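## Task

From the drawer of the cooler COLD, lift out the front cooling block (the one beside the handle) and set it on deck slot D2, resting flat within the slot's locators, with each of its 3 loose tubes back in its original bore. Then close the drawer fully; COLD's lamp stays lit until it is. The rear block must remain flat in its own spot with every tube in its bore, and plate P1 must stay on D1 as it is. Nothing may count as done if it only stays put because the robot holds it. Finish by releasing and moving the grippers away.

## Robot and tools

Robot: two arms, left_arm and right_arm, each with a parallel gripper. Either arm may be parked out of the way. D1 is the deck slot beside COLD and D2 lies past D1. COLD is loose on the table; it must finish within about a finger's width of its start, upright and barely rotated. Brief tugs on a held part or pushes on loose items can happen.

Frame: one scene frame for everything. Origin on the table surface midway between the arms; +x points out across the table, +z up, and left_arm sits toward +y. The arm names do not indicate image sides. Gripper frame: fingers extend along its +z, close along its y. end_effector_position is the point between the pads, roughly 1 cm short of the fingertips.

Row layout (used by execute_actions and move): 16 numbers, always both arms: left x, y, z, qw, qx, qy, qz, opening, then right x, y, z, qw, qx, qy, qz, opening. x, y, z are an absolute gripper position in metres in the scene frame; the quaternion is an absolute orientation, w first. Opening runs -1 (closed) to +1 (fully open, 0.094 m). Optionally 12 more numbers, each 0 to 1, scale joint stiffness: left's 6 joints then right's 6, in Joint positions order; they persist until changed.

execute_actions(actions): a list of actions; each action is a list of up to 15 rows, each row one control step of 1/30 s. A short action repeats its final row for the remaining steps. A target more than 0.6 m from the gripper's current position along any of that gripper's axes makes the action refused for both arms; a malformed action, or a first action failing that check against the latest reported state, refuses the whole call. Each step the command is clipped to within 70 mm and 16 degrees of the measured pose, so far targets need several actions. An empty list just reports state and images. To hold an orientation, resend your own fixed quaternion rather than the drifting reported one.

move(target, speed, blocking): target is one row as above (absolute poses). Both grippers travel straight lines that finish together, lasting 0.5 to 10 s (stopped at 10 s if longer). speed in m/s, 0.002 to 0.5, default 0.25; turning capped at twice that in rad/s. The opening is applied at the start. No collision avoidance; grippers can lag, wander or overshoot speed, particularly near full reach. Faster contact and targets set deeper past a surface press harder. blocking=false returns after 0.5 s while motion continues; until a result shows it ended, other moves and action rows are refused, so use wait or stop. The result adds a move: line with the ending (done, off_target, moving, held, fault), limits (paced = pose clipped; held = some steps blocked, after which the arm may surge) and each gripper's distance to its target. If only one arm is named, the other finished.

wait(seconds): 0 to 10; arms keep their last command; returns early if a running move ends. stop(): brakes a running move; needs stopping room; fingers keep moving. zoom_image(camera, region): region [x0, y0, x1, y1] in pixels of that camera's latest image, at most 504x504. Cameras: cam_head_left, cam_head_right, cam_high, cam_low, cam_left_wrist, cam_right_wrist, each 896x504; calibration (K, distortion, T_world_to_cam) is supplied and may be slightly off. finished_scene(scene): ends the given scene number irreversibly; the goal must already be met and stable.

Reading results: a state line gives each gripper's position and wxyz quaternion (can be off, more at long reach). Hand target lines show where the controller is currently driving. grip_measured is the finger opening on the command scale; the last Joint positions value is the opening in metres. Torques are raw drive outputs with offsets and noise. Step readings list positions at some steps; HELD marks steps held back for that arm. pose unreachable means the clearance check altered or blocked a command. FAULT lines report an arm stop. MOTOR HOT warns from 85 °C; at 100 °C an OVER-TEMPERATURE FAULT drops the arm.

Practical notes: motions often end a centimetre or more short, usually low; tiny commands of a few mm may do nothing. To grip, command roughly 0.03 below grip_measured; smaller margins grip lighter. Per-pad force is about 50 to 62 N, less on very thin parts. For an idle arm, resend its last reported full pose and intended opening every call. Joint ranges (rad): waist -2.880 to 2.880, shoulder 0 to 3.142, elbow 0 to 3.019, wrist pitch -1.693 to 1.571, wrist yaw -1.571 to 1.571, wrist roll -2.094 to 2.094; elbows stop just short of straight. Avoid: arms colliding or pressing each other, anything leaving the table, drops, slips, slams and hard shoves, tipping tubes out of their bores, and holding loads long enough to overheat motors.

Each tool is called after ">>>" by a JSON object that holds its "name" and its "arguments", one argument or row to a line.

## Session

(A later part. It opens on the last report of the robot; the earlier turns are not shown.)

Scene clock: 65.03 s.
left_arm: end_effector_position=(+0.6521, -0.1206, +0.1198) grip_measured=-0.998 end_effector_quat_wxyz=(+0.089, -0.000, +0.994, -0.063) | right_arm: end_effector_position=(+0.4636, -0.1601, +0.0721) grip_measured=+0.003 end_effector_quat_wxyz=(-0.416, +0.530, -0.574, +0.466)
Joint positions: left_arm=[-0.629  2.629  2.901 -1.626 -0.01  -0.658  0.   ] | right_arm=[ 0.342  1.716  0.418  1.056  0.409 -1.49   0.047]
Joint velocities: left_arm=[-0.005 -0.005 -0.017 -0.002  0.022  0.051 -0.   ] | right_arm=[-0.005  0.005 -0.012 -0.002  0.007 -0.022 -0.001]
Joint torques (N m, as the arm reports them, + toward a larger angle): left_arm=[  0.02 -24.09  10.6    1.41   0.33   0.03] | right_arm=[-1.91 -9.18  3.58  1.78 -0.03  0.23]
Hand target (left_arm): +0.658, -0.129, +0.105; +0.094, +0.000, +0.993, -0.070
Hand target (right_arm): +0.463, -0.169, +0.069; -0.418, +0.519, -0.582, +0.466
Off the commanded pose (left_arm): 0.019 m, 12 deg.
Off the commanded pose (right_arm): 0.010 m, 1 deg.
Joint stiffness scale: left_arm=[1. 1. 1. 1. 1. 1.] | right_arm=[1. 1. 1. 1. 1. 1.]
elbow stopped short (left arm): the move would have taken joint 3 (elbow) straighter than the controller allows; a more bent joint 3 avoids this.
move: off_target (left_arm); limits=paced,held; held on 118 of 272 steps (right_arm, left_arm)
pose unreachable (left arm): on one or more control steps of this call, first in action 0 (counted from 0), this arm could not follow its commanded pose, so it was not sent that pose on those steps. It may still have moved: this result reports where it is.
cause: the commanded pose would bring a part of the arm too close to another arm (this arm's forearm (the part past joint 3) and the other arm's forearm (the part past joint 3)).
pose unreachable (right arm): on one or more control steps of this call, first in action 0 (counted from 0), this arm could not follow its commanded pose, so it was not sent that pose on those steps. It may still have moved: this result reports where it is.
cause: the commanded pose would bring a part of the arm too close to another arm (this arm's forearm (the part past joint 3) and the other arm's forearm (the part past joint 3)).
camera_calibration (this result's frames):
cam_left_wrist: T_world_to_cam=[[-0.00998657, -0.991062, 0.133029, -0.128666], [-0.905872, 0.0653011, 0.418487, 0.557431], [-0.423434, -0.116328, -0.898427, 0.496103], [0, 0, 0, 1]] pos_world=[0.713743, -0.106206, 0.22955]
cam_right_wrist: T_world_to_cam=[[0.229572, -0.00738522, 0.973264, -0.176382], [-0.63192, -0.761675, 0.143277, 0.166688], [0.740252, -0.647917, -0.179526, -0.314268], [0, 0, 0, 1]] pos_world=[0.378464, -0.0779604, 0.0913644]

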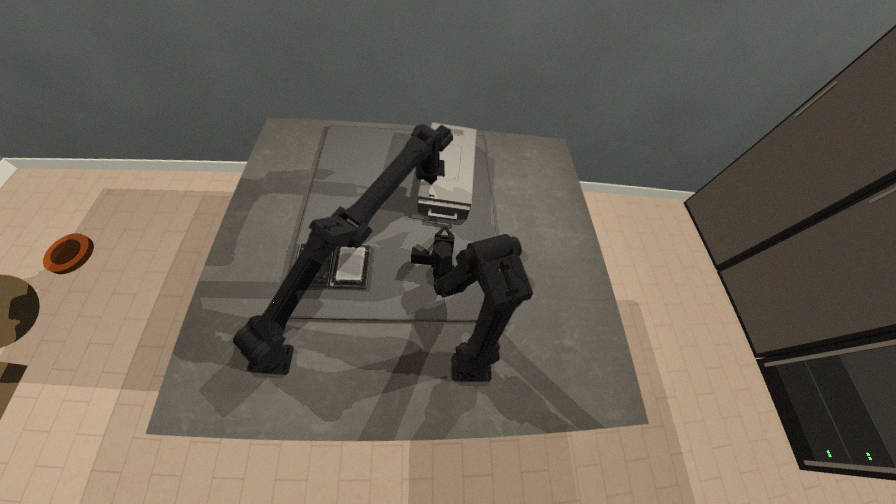

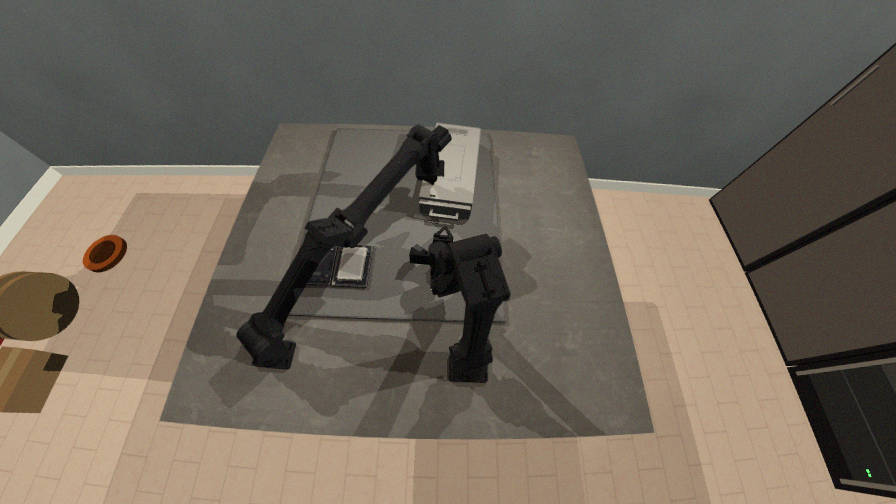

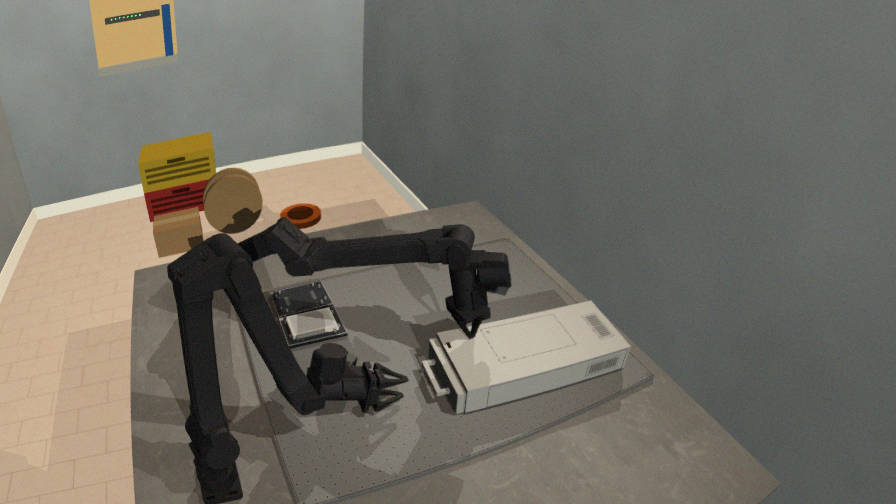

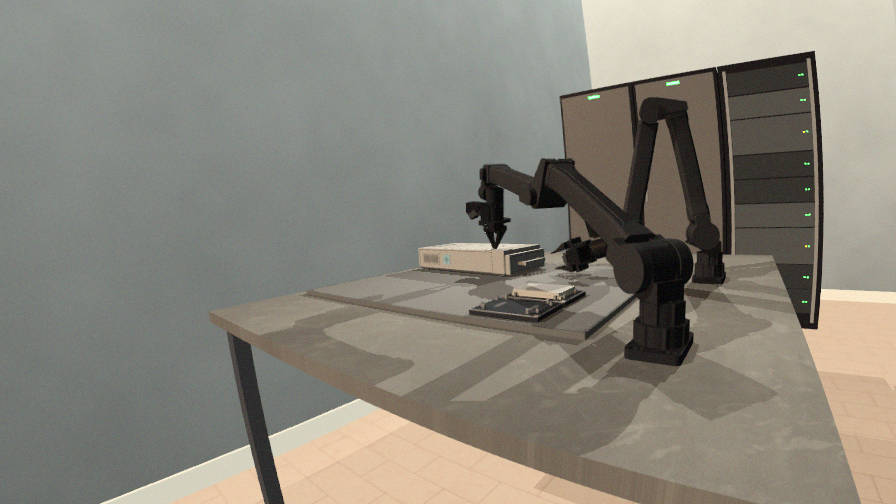

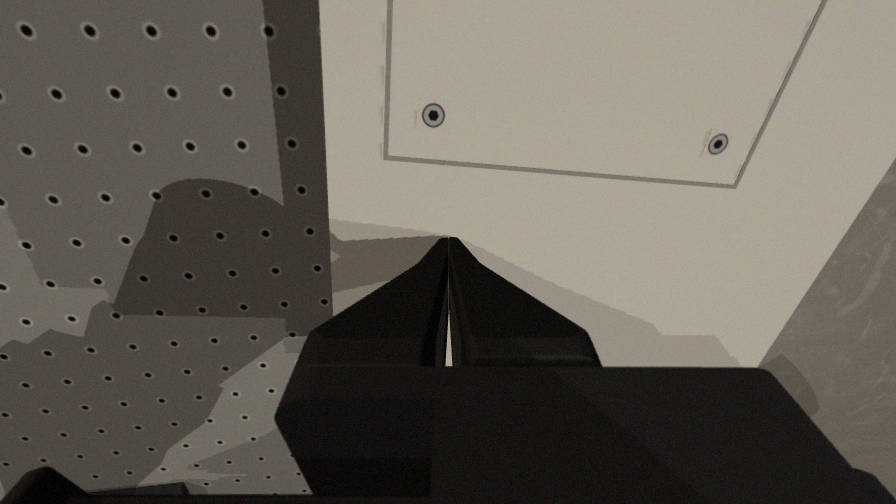

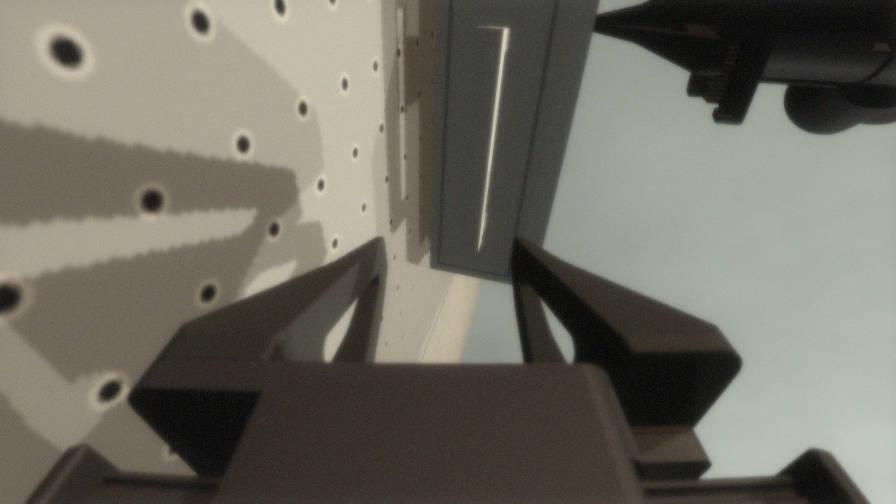

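>>> {"name": "move", "arguments": {
  "target": [0.66,-0.13,0.105,0,0,1,0,-1,0.55,-0.178,0.066,-0.422,0.52,-0.577,0.468,0],
  "speed": 0.08
}}

Scene clock: 74.63 s.
left_arm: end_effector_position=(+0.6521, -0.1206, +0.1198) grip_measured=-0.998 end_effector_quat_wxyz=(+0.089, -0.000, +0.994, -0.063) | right_arm: end_effector_position=(+0.5401, -0.1726, +0.0719) grip_measured=+0.003 end_effector_quat_wxyz=(+0.431, -0.517, +0.576, -0.464)
Joint positions: left_arm=[-0.629  2.629  2.901 -1.626 -0.01  -0.658  0.   ] | right_arm=[ 0.247  1.827  0.609  1.01   0.313 -1.489  0.047]
Joint velocities: left_arm=[ 0.024 -0.005  0.012 -0.002  0.022 -0.037 -0.   ] | right_arm=[-0.005  0.005 -0.002 -0.007 -0.007  0.037 -0.001]
Joint torques (N m, as the arm reports them, + toward a larger angle): left_arm=[  0.07 -24.11  10.6    1.43   0.34   0.03] | right_arm=[ -1.79 -11.65   7.18   0.44  -0.06  -0.13]
Hand target (left_arm): +0.658, -0.129, +0.105; +0.094, +0.000, +0.993, -0.071
Hand target (right_arm): +0.550, -0.179, +0.068; +0.421, -0.520, +0.576, -0.469
Off the commanded pose (left_arm): 0.019 m, 12 deg.
Off the commanded pose (right_arm): 0.013 m, 1 deg.
Joint stiffness scale: left_arm=[1. 1. 1. 1. 1. 1.] | right_arm=[1. 1. 1. 1. 1. 1.]
elbow stopped short (left arm): the move would have taken joint 3 (elbow) straighter than the controller allows; a more bent joint 3 avoids this.
move: off_target (left_arm, right_arm)
camera_calibration (this result's frames):
cam_left_wrist: T_world_to_cam=[[-0.00998657, -0.991062, 0.133029, -0.128666], [-0.905872, 0.0653011, 0.418487, 0.557431], [-0.423434, -0.116328, -0.898427, 0.496103], [0, 0, 0, 1]] pos_world=[0.713743, -0.106206, 0.22955]
cam_right_wrist: T_world_to_cam=[[0.203997, -0.0372586, 0.978262, -0.185554], [-0.636505, -0.76428, 0.103621, 0.210393], [0.743806, -0.643807, -0.179626, -0.380221], [0, 0, 0, 1]] pos_world=[0.454579, -0.0909034, 0.0914215]

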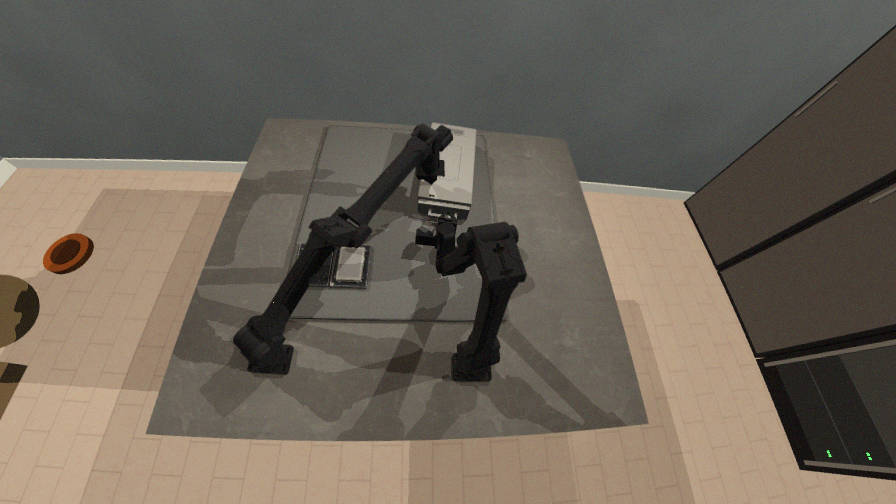

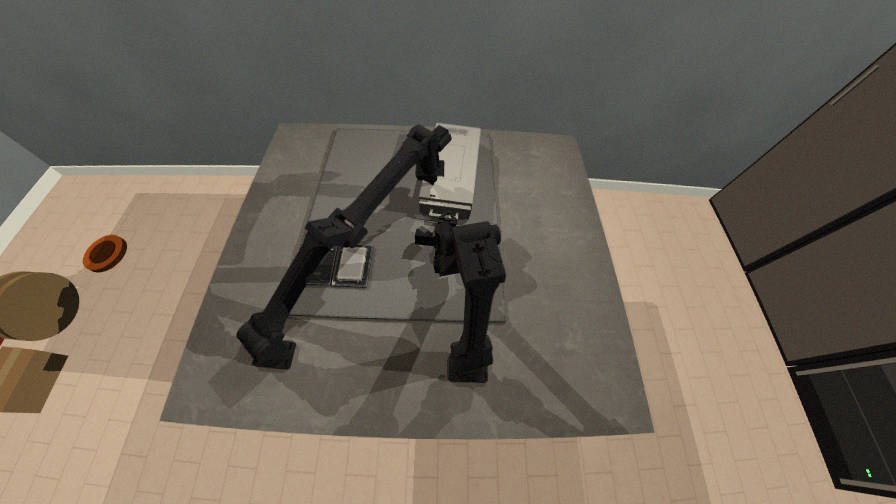

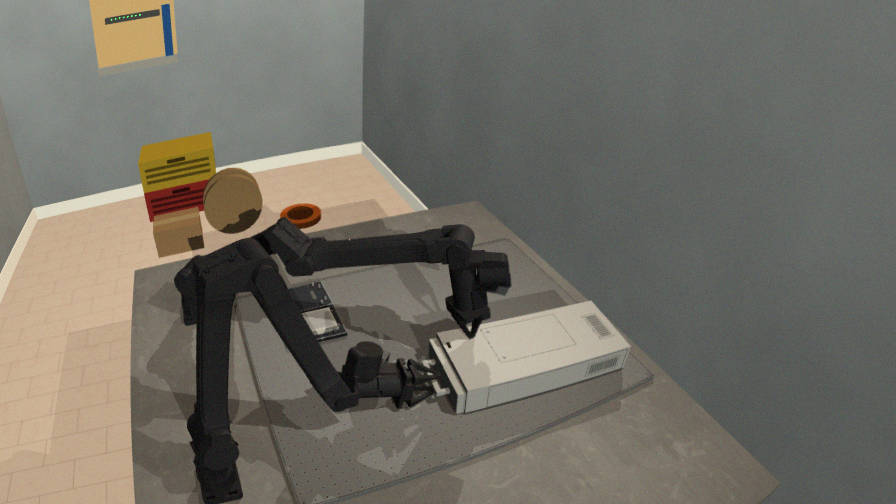

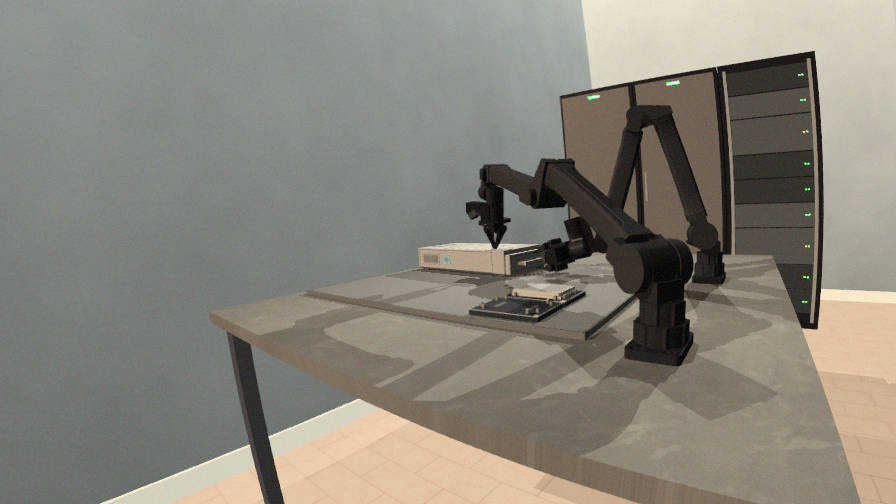

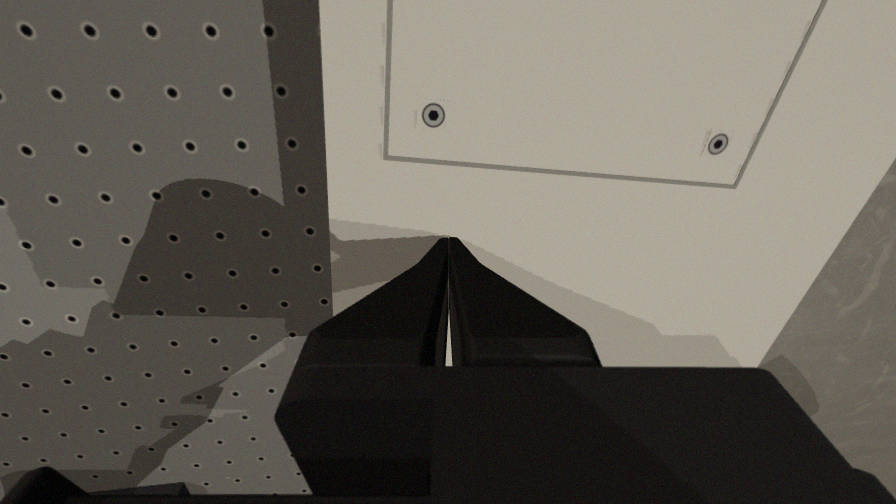

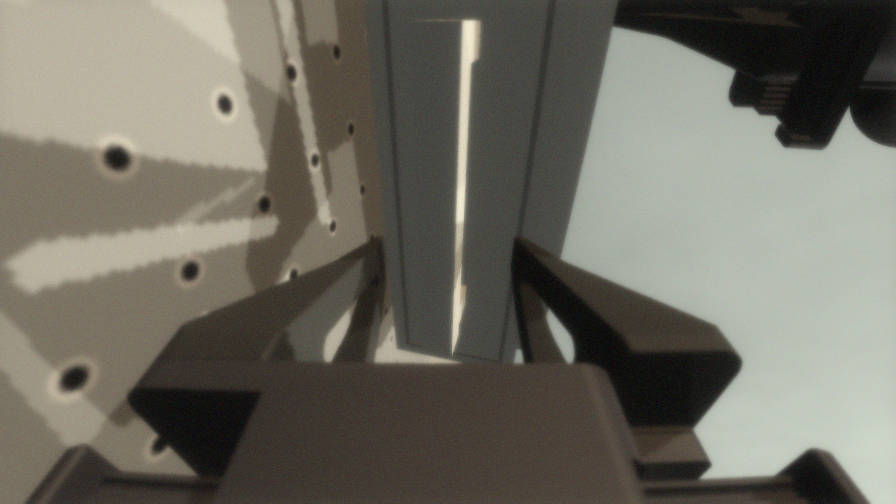

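>>> {"name": "move", "arguments": {
  "target": [0.66,-0.13,0.105,0,0,1,0,-1,0.558,-0.155,0.066,-0.422,0.52,-0.577,0.468,0],
  "speed": 0.05
}}

>>> {"name": "move", "arguments": {
  "target": [0.66,-0.13,0.105,0,0,1,0,-1,0.558,-0.155,0.066,-0.422,0.52,-0.577,0.468,-1],
  "speed": 0.05
}}

Scene clock: 79.27 s.
left_arm: end_effector_position=(+0.6521, -0.1206, +0.1198) grip_measured=-0.998 end_effector_quat_wxyz=(+0.089, -0.000, +0.994, -0.063) | right_arm: end_effector_position=(+0.5495, -0.1666, +0.0701) grip_measured=+0.003 end_effector_quat_wxyz=(+0.422, -0.513, +0.580, -0.472)
Joint positions: left_arm=[-0.629  2.629  2.901 -1.626 -0.01  -0.658  0.   ] | right_arm=[ 0.267  1.845  0.643  0.987  0.358 -1.489  0.047]
Joint velocities: left_arm=[ 0.005 -0.005 -0.007  0.007  0.066  0.051  0.   ] | right_arm=[ 0.005  0.005 -0.007  0.012 -0.037  0.007  0.   ]
Joint torques (N m, as the arm reports them, + toward a larger angle): left_arm=[  0.06 -24.1   10.59   1.42   0.34   0.03] | right_arm=[  0.31 -11.93   7.63   0.43   0.18   0.04]
Hand target (left_arm): +0.658, -0.129, +0.105; +0.094, +0.000, +0.993, -0.070
Hand target (right_arm): +0.557, -0.155, +0.067; +0.422, -0.520, +0.577, -0.468
Off the commanded pose (left_arm): 0.019 m, 12 deg.
Off the commanded pose (right_arm): 0.015 m, 1 deg.
Joint stiffness scale: left_arm=[1. 1. 1. 1. 1. 1.] | right_arm=[1. 1. 1. 1. 1. 1.]
elbow stopped short (left arm): the move would have taken joint 3 (elbow) straighter than the controller allows; a more bent joint 3 avoids this.
move: off_target (left_arm, right_arm)
camera_calibration (this result's frames):
cam_left_wrist: T_world_to_cam=[[-0.00998657, -0.991062, 0.133029, -0.128666], [-0.905872, 0.0653011, 0.418487, 0.557431], [-0.423434, -0.116328, -0.898427, 0.496103], [0, 0, 0, 1]] pos_world=[0.713743, -0.106206, 0.22955]
cam_right_wrist: T_world_to_cam=[[0.207499, -0.0316674, 0.977722, -0.186375], [-0.654296, -0.747498, 0.114649, 0.232961], [0.727215, -0.663509, -0.175825, -0.378056], [0, 0, 0, 1]] pos_world=[0.466026, -0.082608, 0.0890429]

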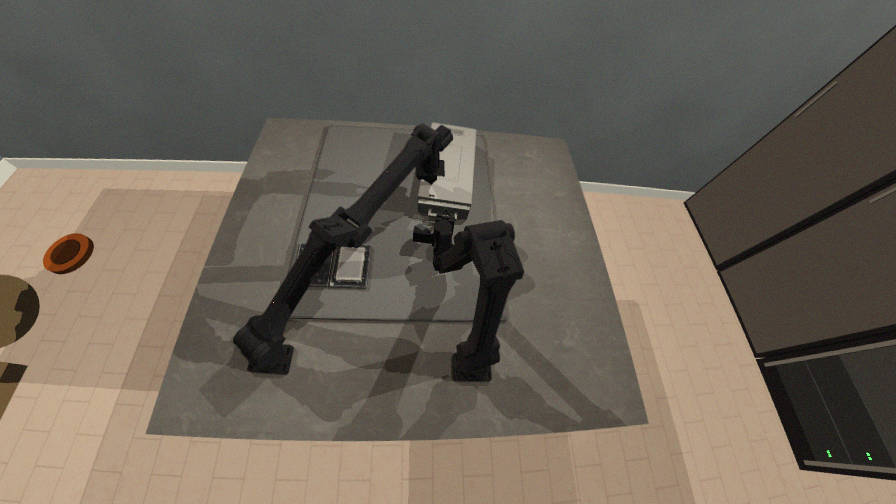

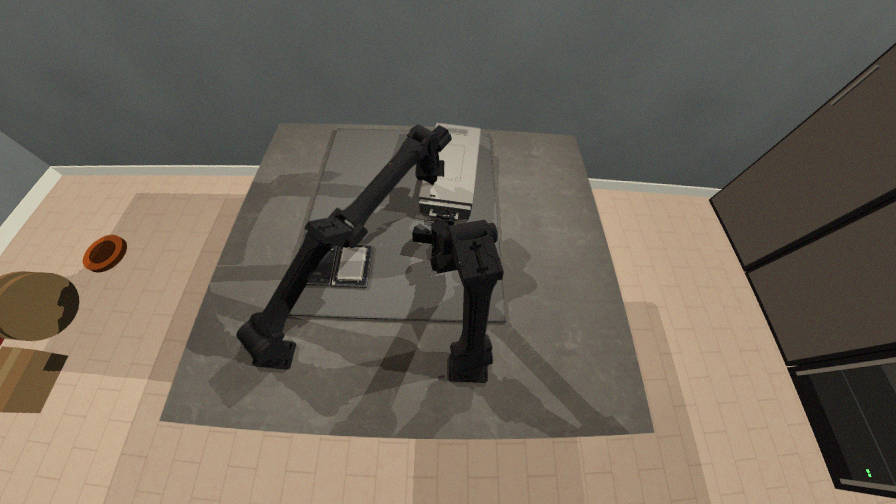

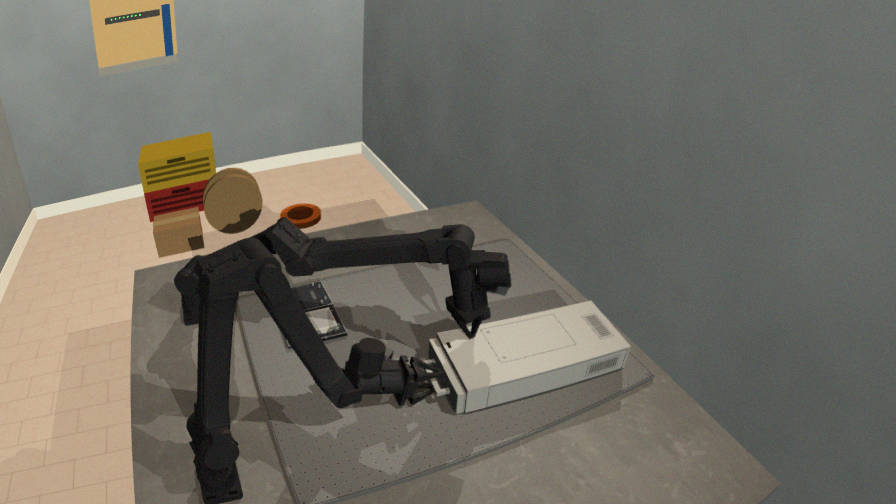

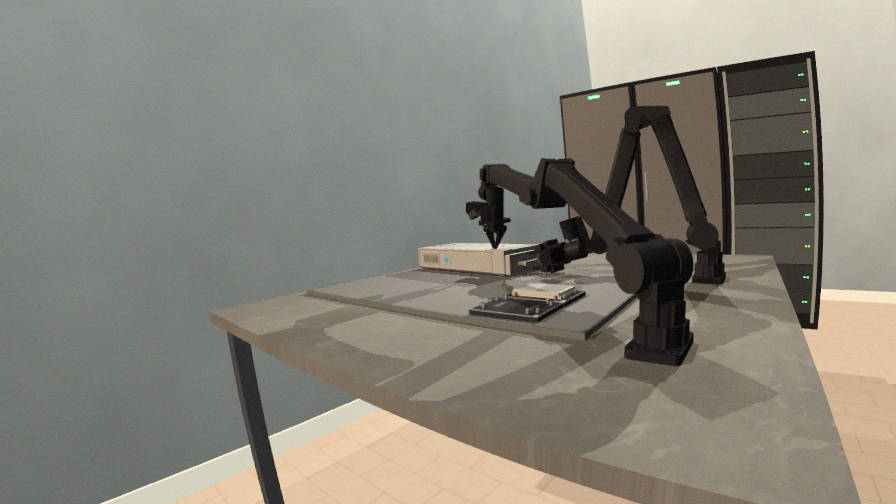

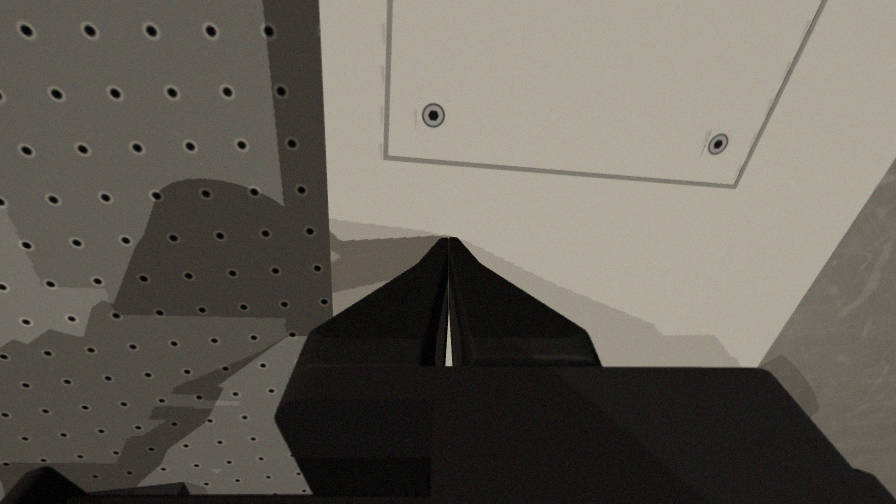

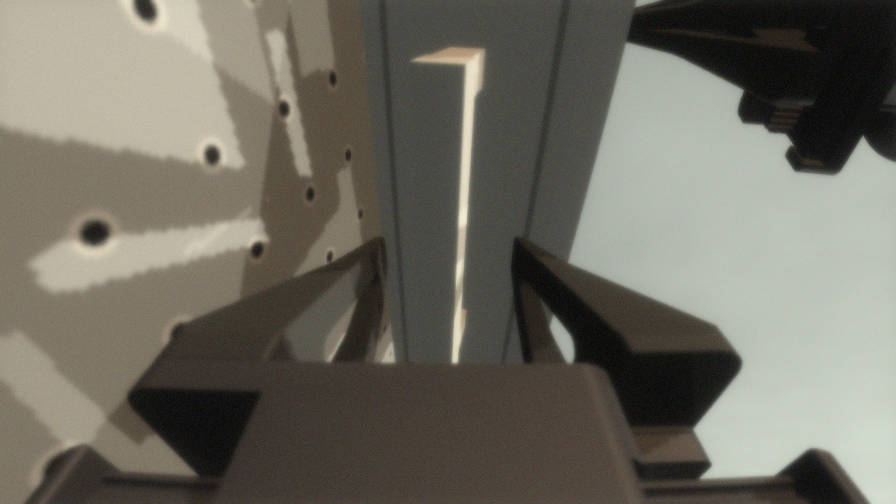

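Scene clock: 81.67 s.
left_arm: end_effector_position=(+0.6517, -0.1204, +0.1200) grip_measured=-0.998 end_effector_quat_wxyz=(+0.088, -0.000, +0.994, -0.062) | right_arm: end_effector_position=(+0.5492, -0.1666, +0.0678) grip_measured=-0.737 end_effector_quat_wxyz=(+0.422, -0.512, +0.583, -0.469)
Joint positions: left_arm=[-0.629  2.629  2.902 -1.628 -0.01  -0.658  0.   ] | right_arm=[ 0.267  1.849  0.643  0.985  0.358 -1.48   0.012]
Joint velocities: left_arm=[-0.015 -0.024 -0.012 -0.007 -0.066  0.037  0.   ] | right_arm=[-0.015 -0.005 -0.007 -0.002  0.022  0.051 -0.001]
Joint torques (N m, as the arm reports them, + toward a larger angle): left_arm=[  0.05 -24.12  10.54   1.51   0.33   0.03] | right_arm=[  0.33 -12.31   7.64   0.51   0.2   -0.06]
Hand target (left_arm): +0.658, -0.129, +0.105; +0.094, +0.000, +0.993, -0.071
Hand target (right_arm): +0.558, -0.155, +0.066; +0.422, -0.520, +0.577, -0.468
Off the commanded pose (left_arm): 0.020 m, 12 deg.
Off the commanded pose (right_arm): 0.015 m, 1 deg.
Joint stiffness scale: left_arm=[1. 1. 1. 1. 1. 1.] | right_arm=[1. 1. 1. 1. 1. 1.]
elbow stopped short (left arm): the move would have taken joint 3 (elbow) straighter than the controller allows; a more bent joint 3 avoids this.
move: off_target (left_arm, right_arm)
camera_calibration (this result's frames):
cam_left_wrist: T_world_to_cam=[[-0.00987744, -0.991146, 0.132409, -0.128485], [-0.905265, 0.0651073, 0.419828, 0.556399], [-0.424732, -0.115719, -0.897893, 0.496997], [0, 0, 0, 1]] pos_world=[0.71351, -0.106061, 0.229671]
cam_right_wrist: T_world_to_cam=[[0.2115, -0.0394706, 0.976581, -0.187505], [-0.654931, -0.747398, 0.111632, 0.233593], [0.725488, -0.663203, -0.183925, -0.376703], [0, 0, 0, 1]] pos_world=[0.465938, -0.082645, 0.0877521]

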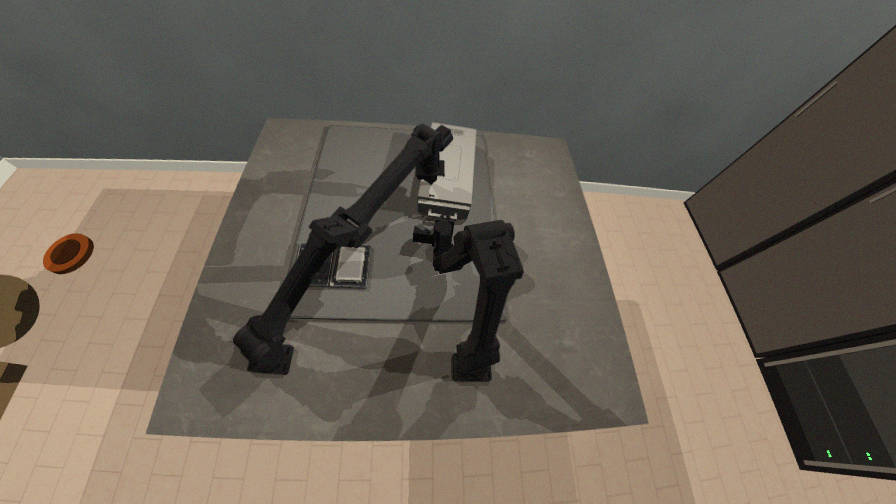

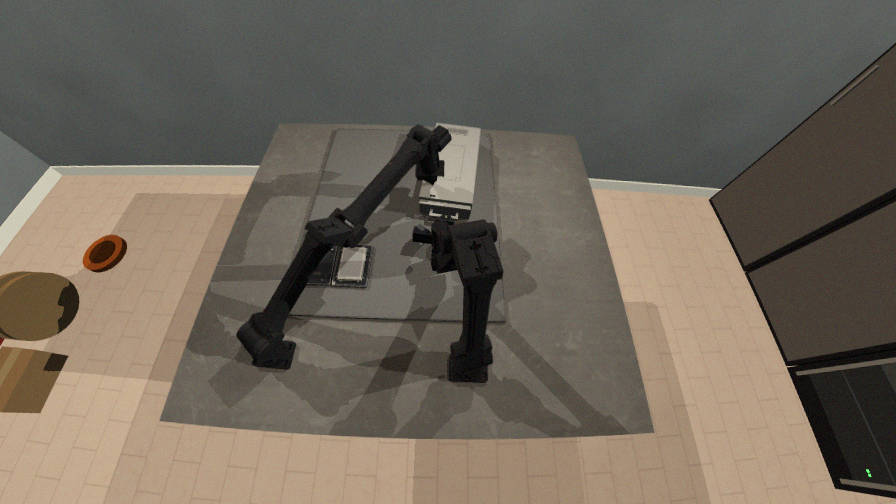

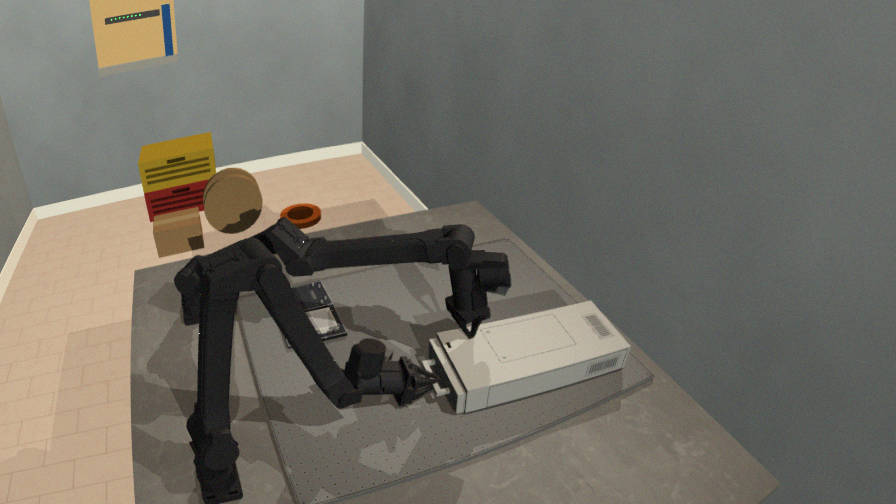

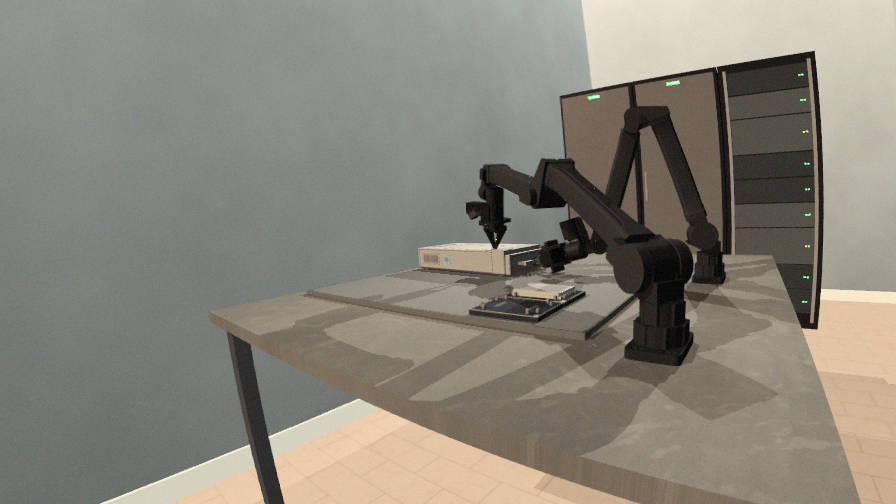

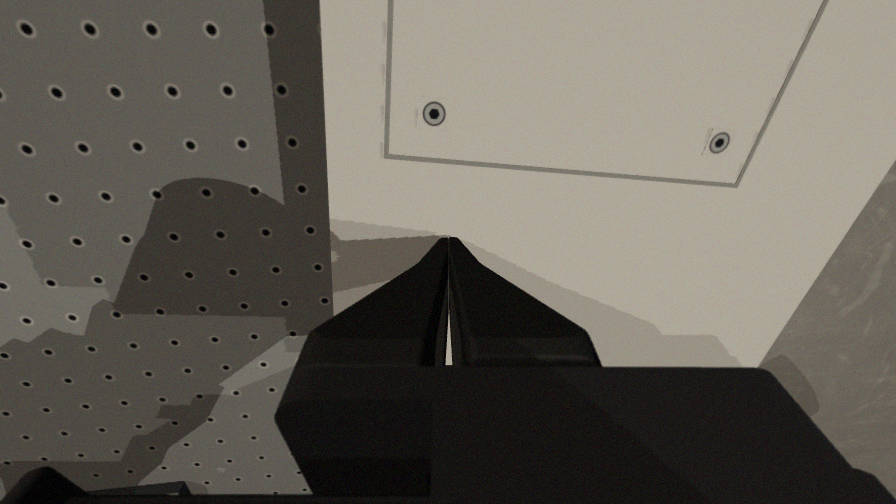

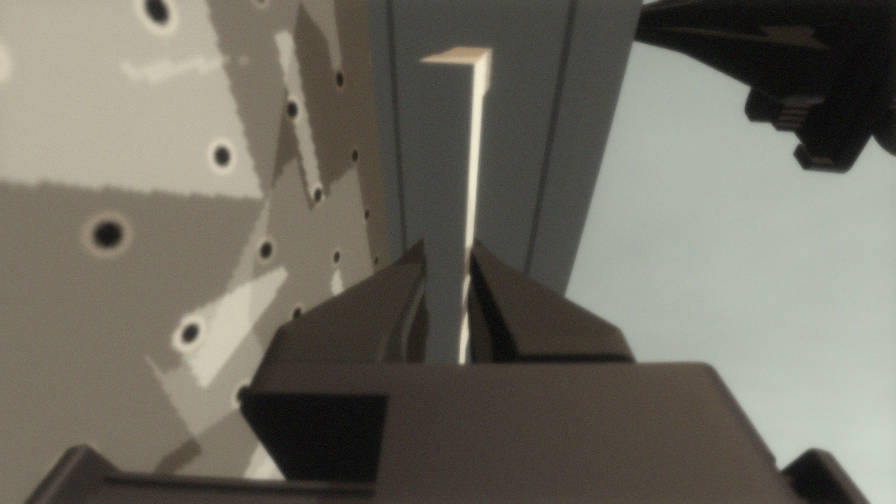

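Gripped. Pull 0.2 m.

>>> {"name": "move", "arguments": {
  "target": [0.66,-0.13,0.105,0,0,1,0,-1,0.345,-0.145,0.064,-0.422,0.52,-0.577,0.468,-1],
  "speed": 0.06
}}

Scene clock: 86.67 s.
left_arm: end_effector_position=(+0.6517, -0.1204, +0.1200) grip_measured=-0.998 end_effector_quat_wxyz=(+0.088, -0.000, +0.994, -0.062) | right_arm: end_effector_position=(+0.3513, -0.1410, +0.0593) grip_measured=-0.737 end_effector_quat_wxyz=(+0.427, -0.514, +0.583, -0.462)
Joint positions: left_arm=[-0.629  2.629  2.902 -1.628 -0.01  -0.658  0.   ] | right_arm=[ 0.589  1.709  0.17   1.274  0.656 -1.383  0.012]
Joint velocities: left_arm=[-0.024  0.005 -0.002 -0.032 -0.081 -0.051  0.   ] | right_arm=[-0.015 -0.005  0.017  0.002  0.007  0.022 -0.   ]
Joint torques (N m, as the arm reports them, + toward a larger angle): left_arm=[  0.03 -24.08  10.55   1.51   0.32   0.03] | right_arm=[-0.14 -7.09  0.5   1.27  0.42 -0.04]
Hand target (left_arm): +0.658, -0.129, +0.105; +0.094, +0.000, +0.993, -0.070
Hand target (right_arm): +0.345, -0.142, +0.058; +0.423, -0.519, +0.580, -0.464
Off the commanded pose (left_arm): 0.020 m, 12 deg.
Off the commanded pose (right_arm): 0.009 m, 1 deg.
Joint stiffness scale: left_arm=[1. 1. 1. 1. 1. 1.] | right_arm=[1. 1. 1. 1. 1. 1.]
elbow stopped short (left arm): the move would have taken joint 3 (elbow) straighter than the controller allows; a more bent joint 3 avoids this.
move: off_target (left_arm)
camera_calibration (this result's frames):
cam_left_wrist: T_world_to_cam=[[-0.00987744, -0.991146, 0.132409, -0.128485], [-0.905265, 0.0651073, 0.419828, 0.556399], [-0.424732, -0.115719, -0.897893, 0.496997], [0, 0, 0, 1]] pos_world=[0.71351, -0.106061, 0.229671]
cam_right_wrist: T_world_to_cam=[[0.213721, -0.0474842, 0.97574, -0.138175], [-0.645507, -0.756562, 0.104571, 0.119882], [0.733242, -0.652196, -0.192345, -0.21849], [0, 0, 0, 1]] pos_world=[0.267122, -0.0583613, 0.0802616]

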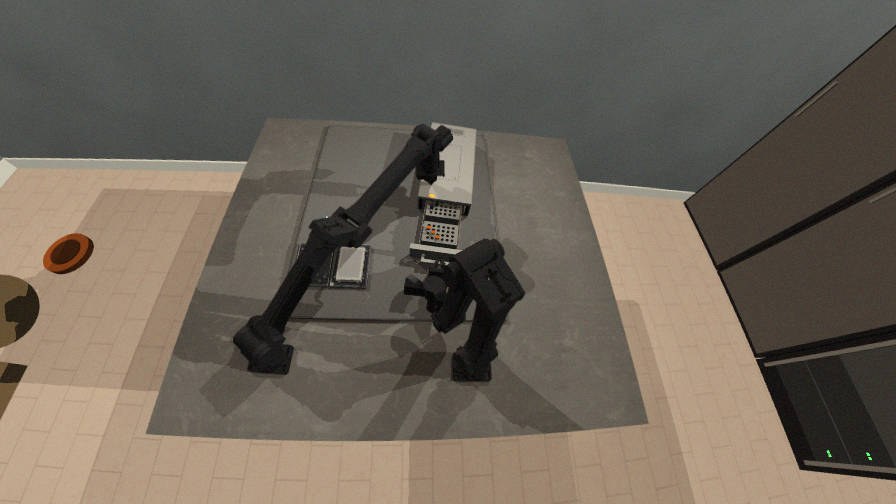

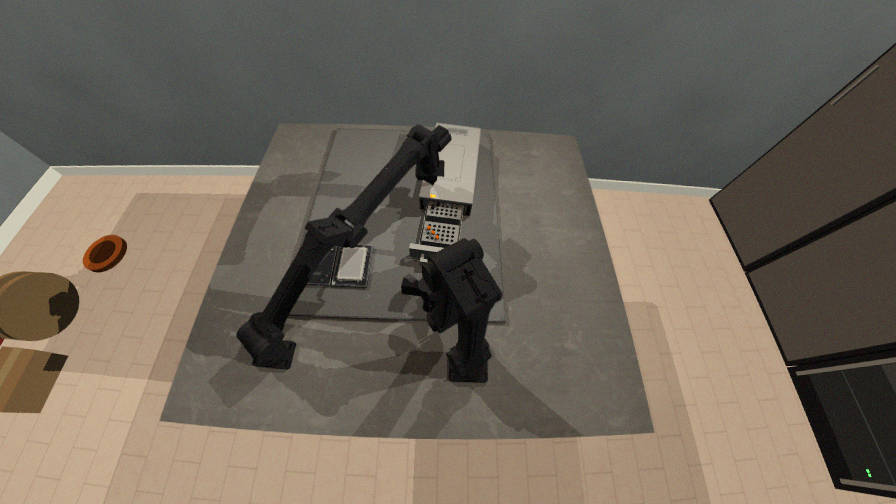

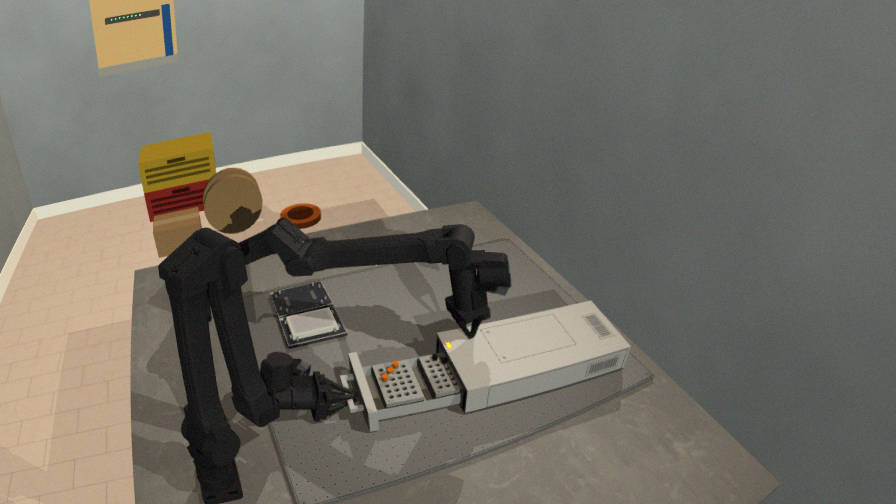

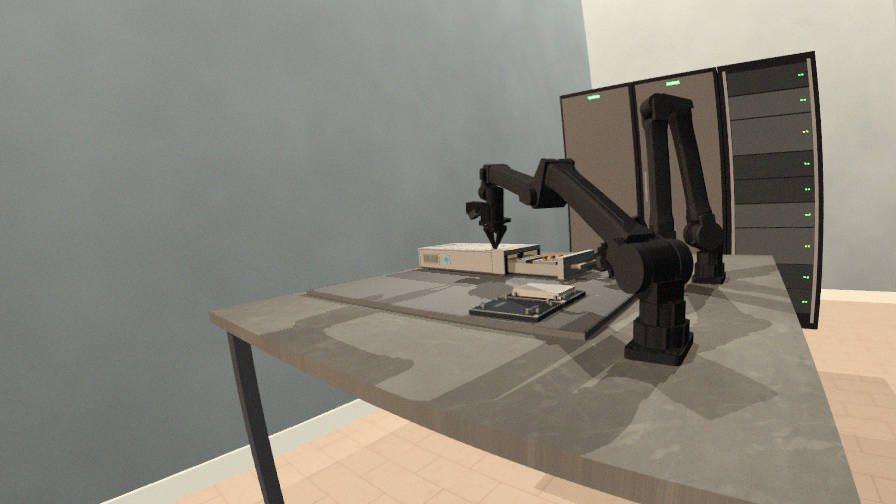

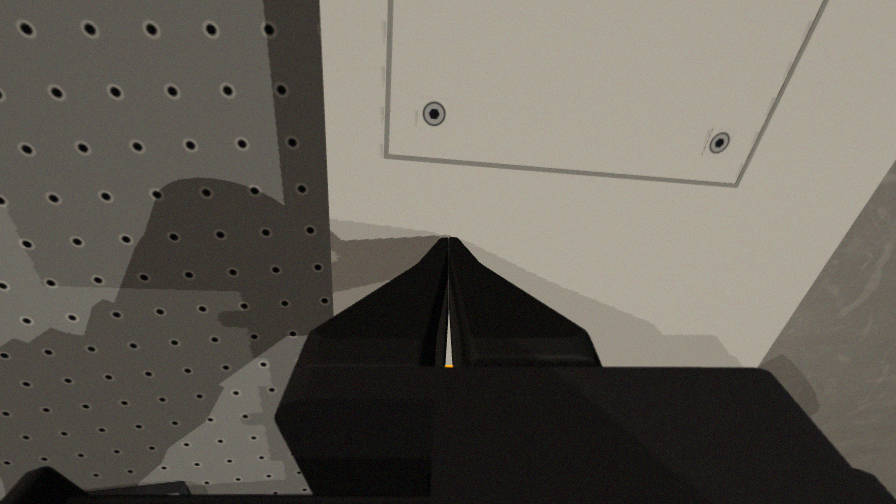

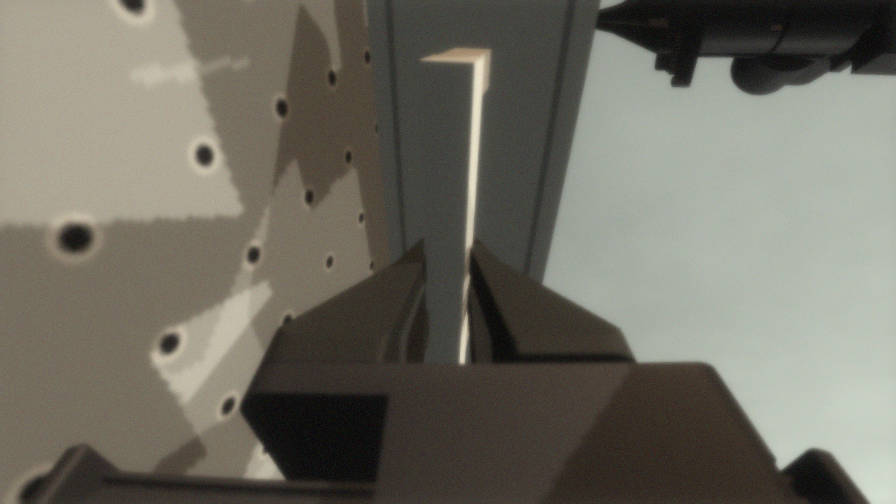

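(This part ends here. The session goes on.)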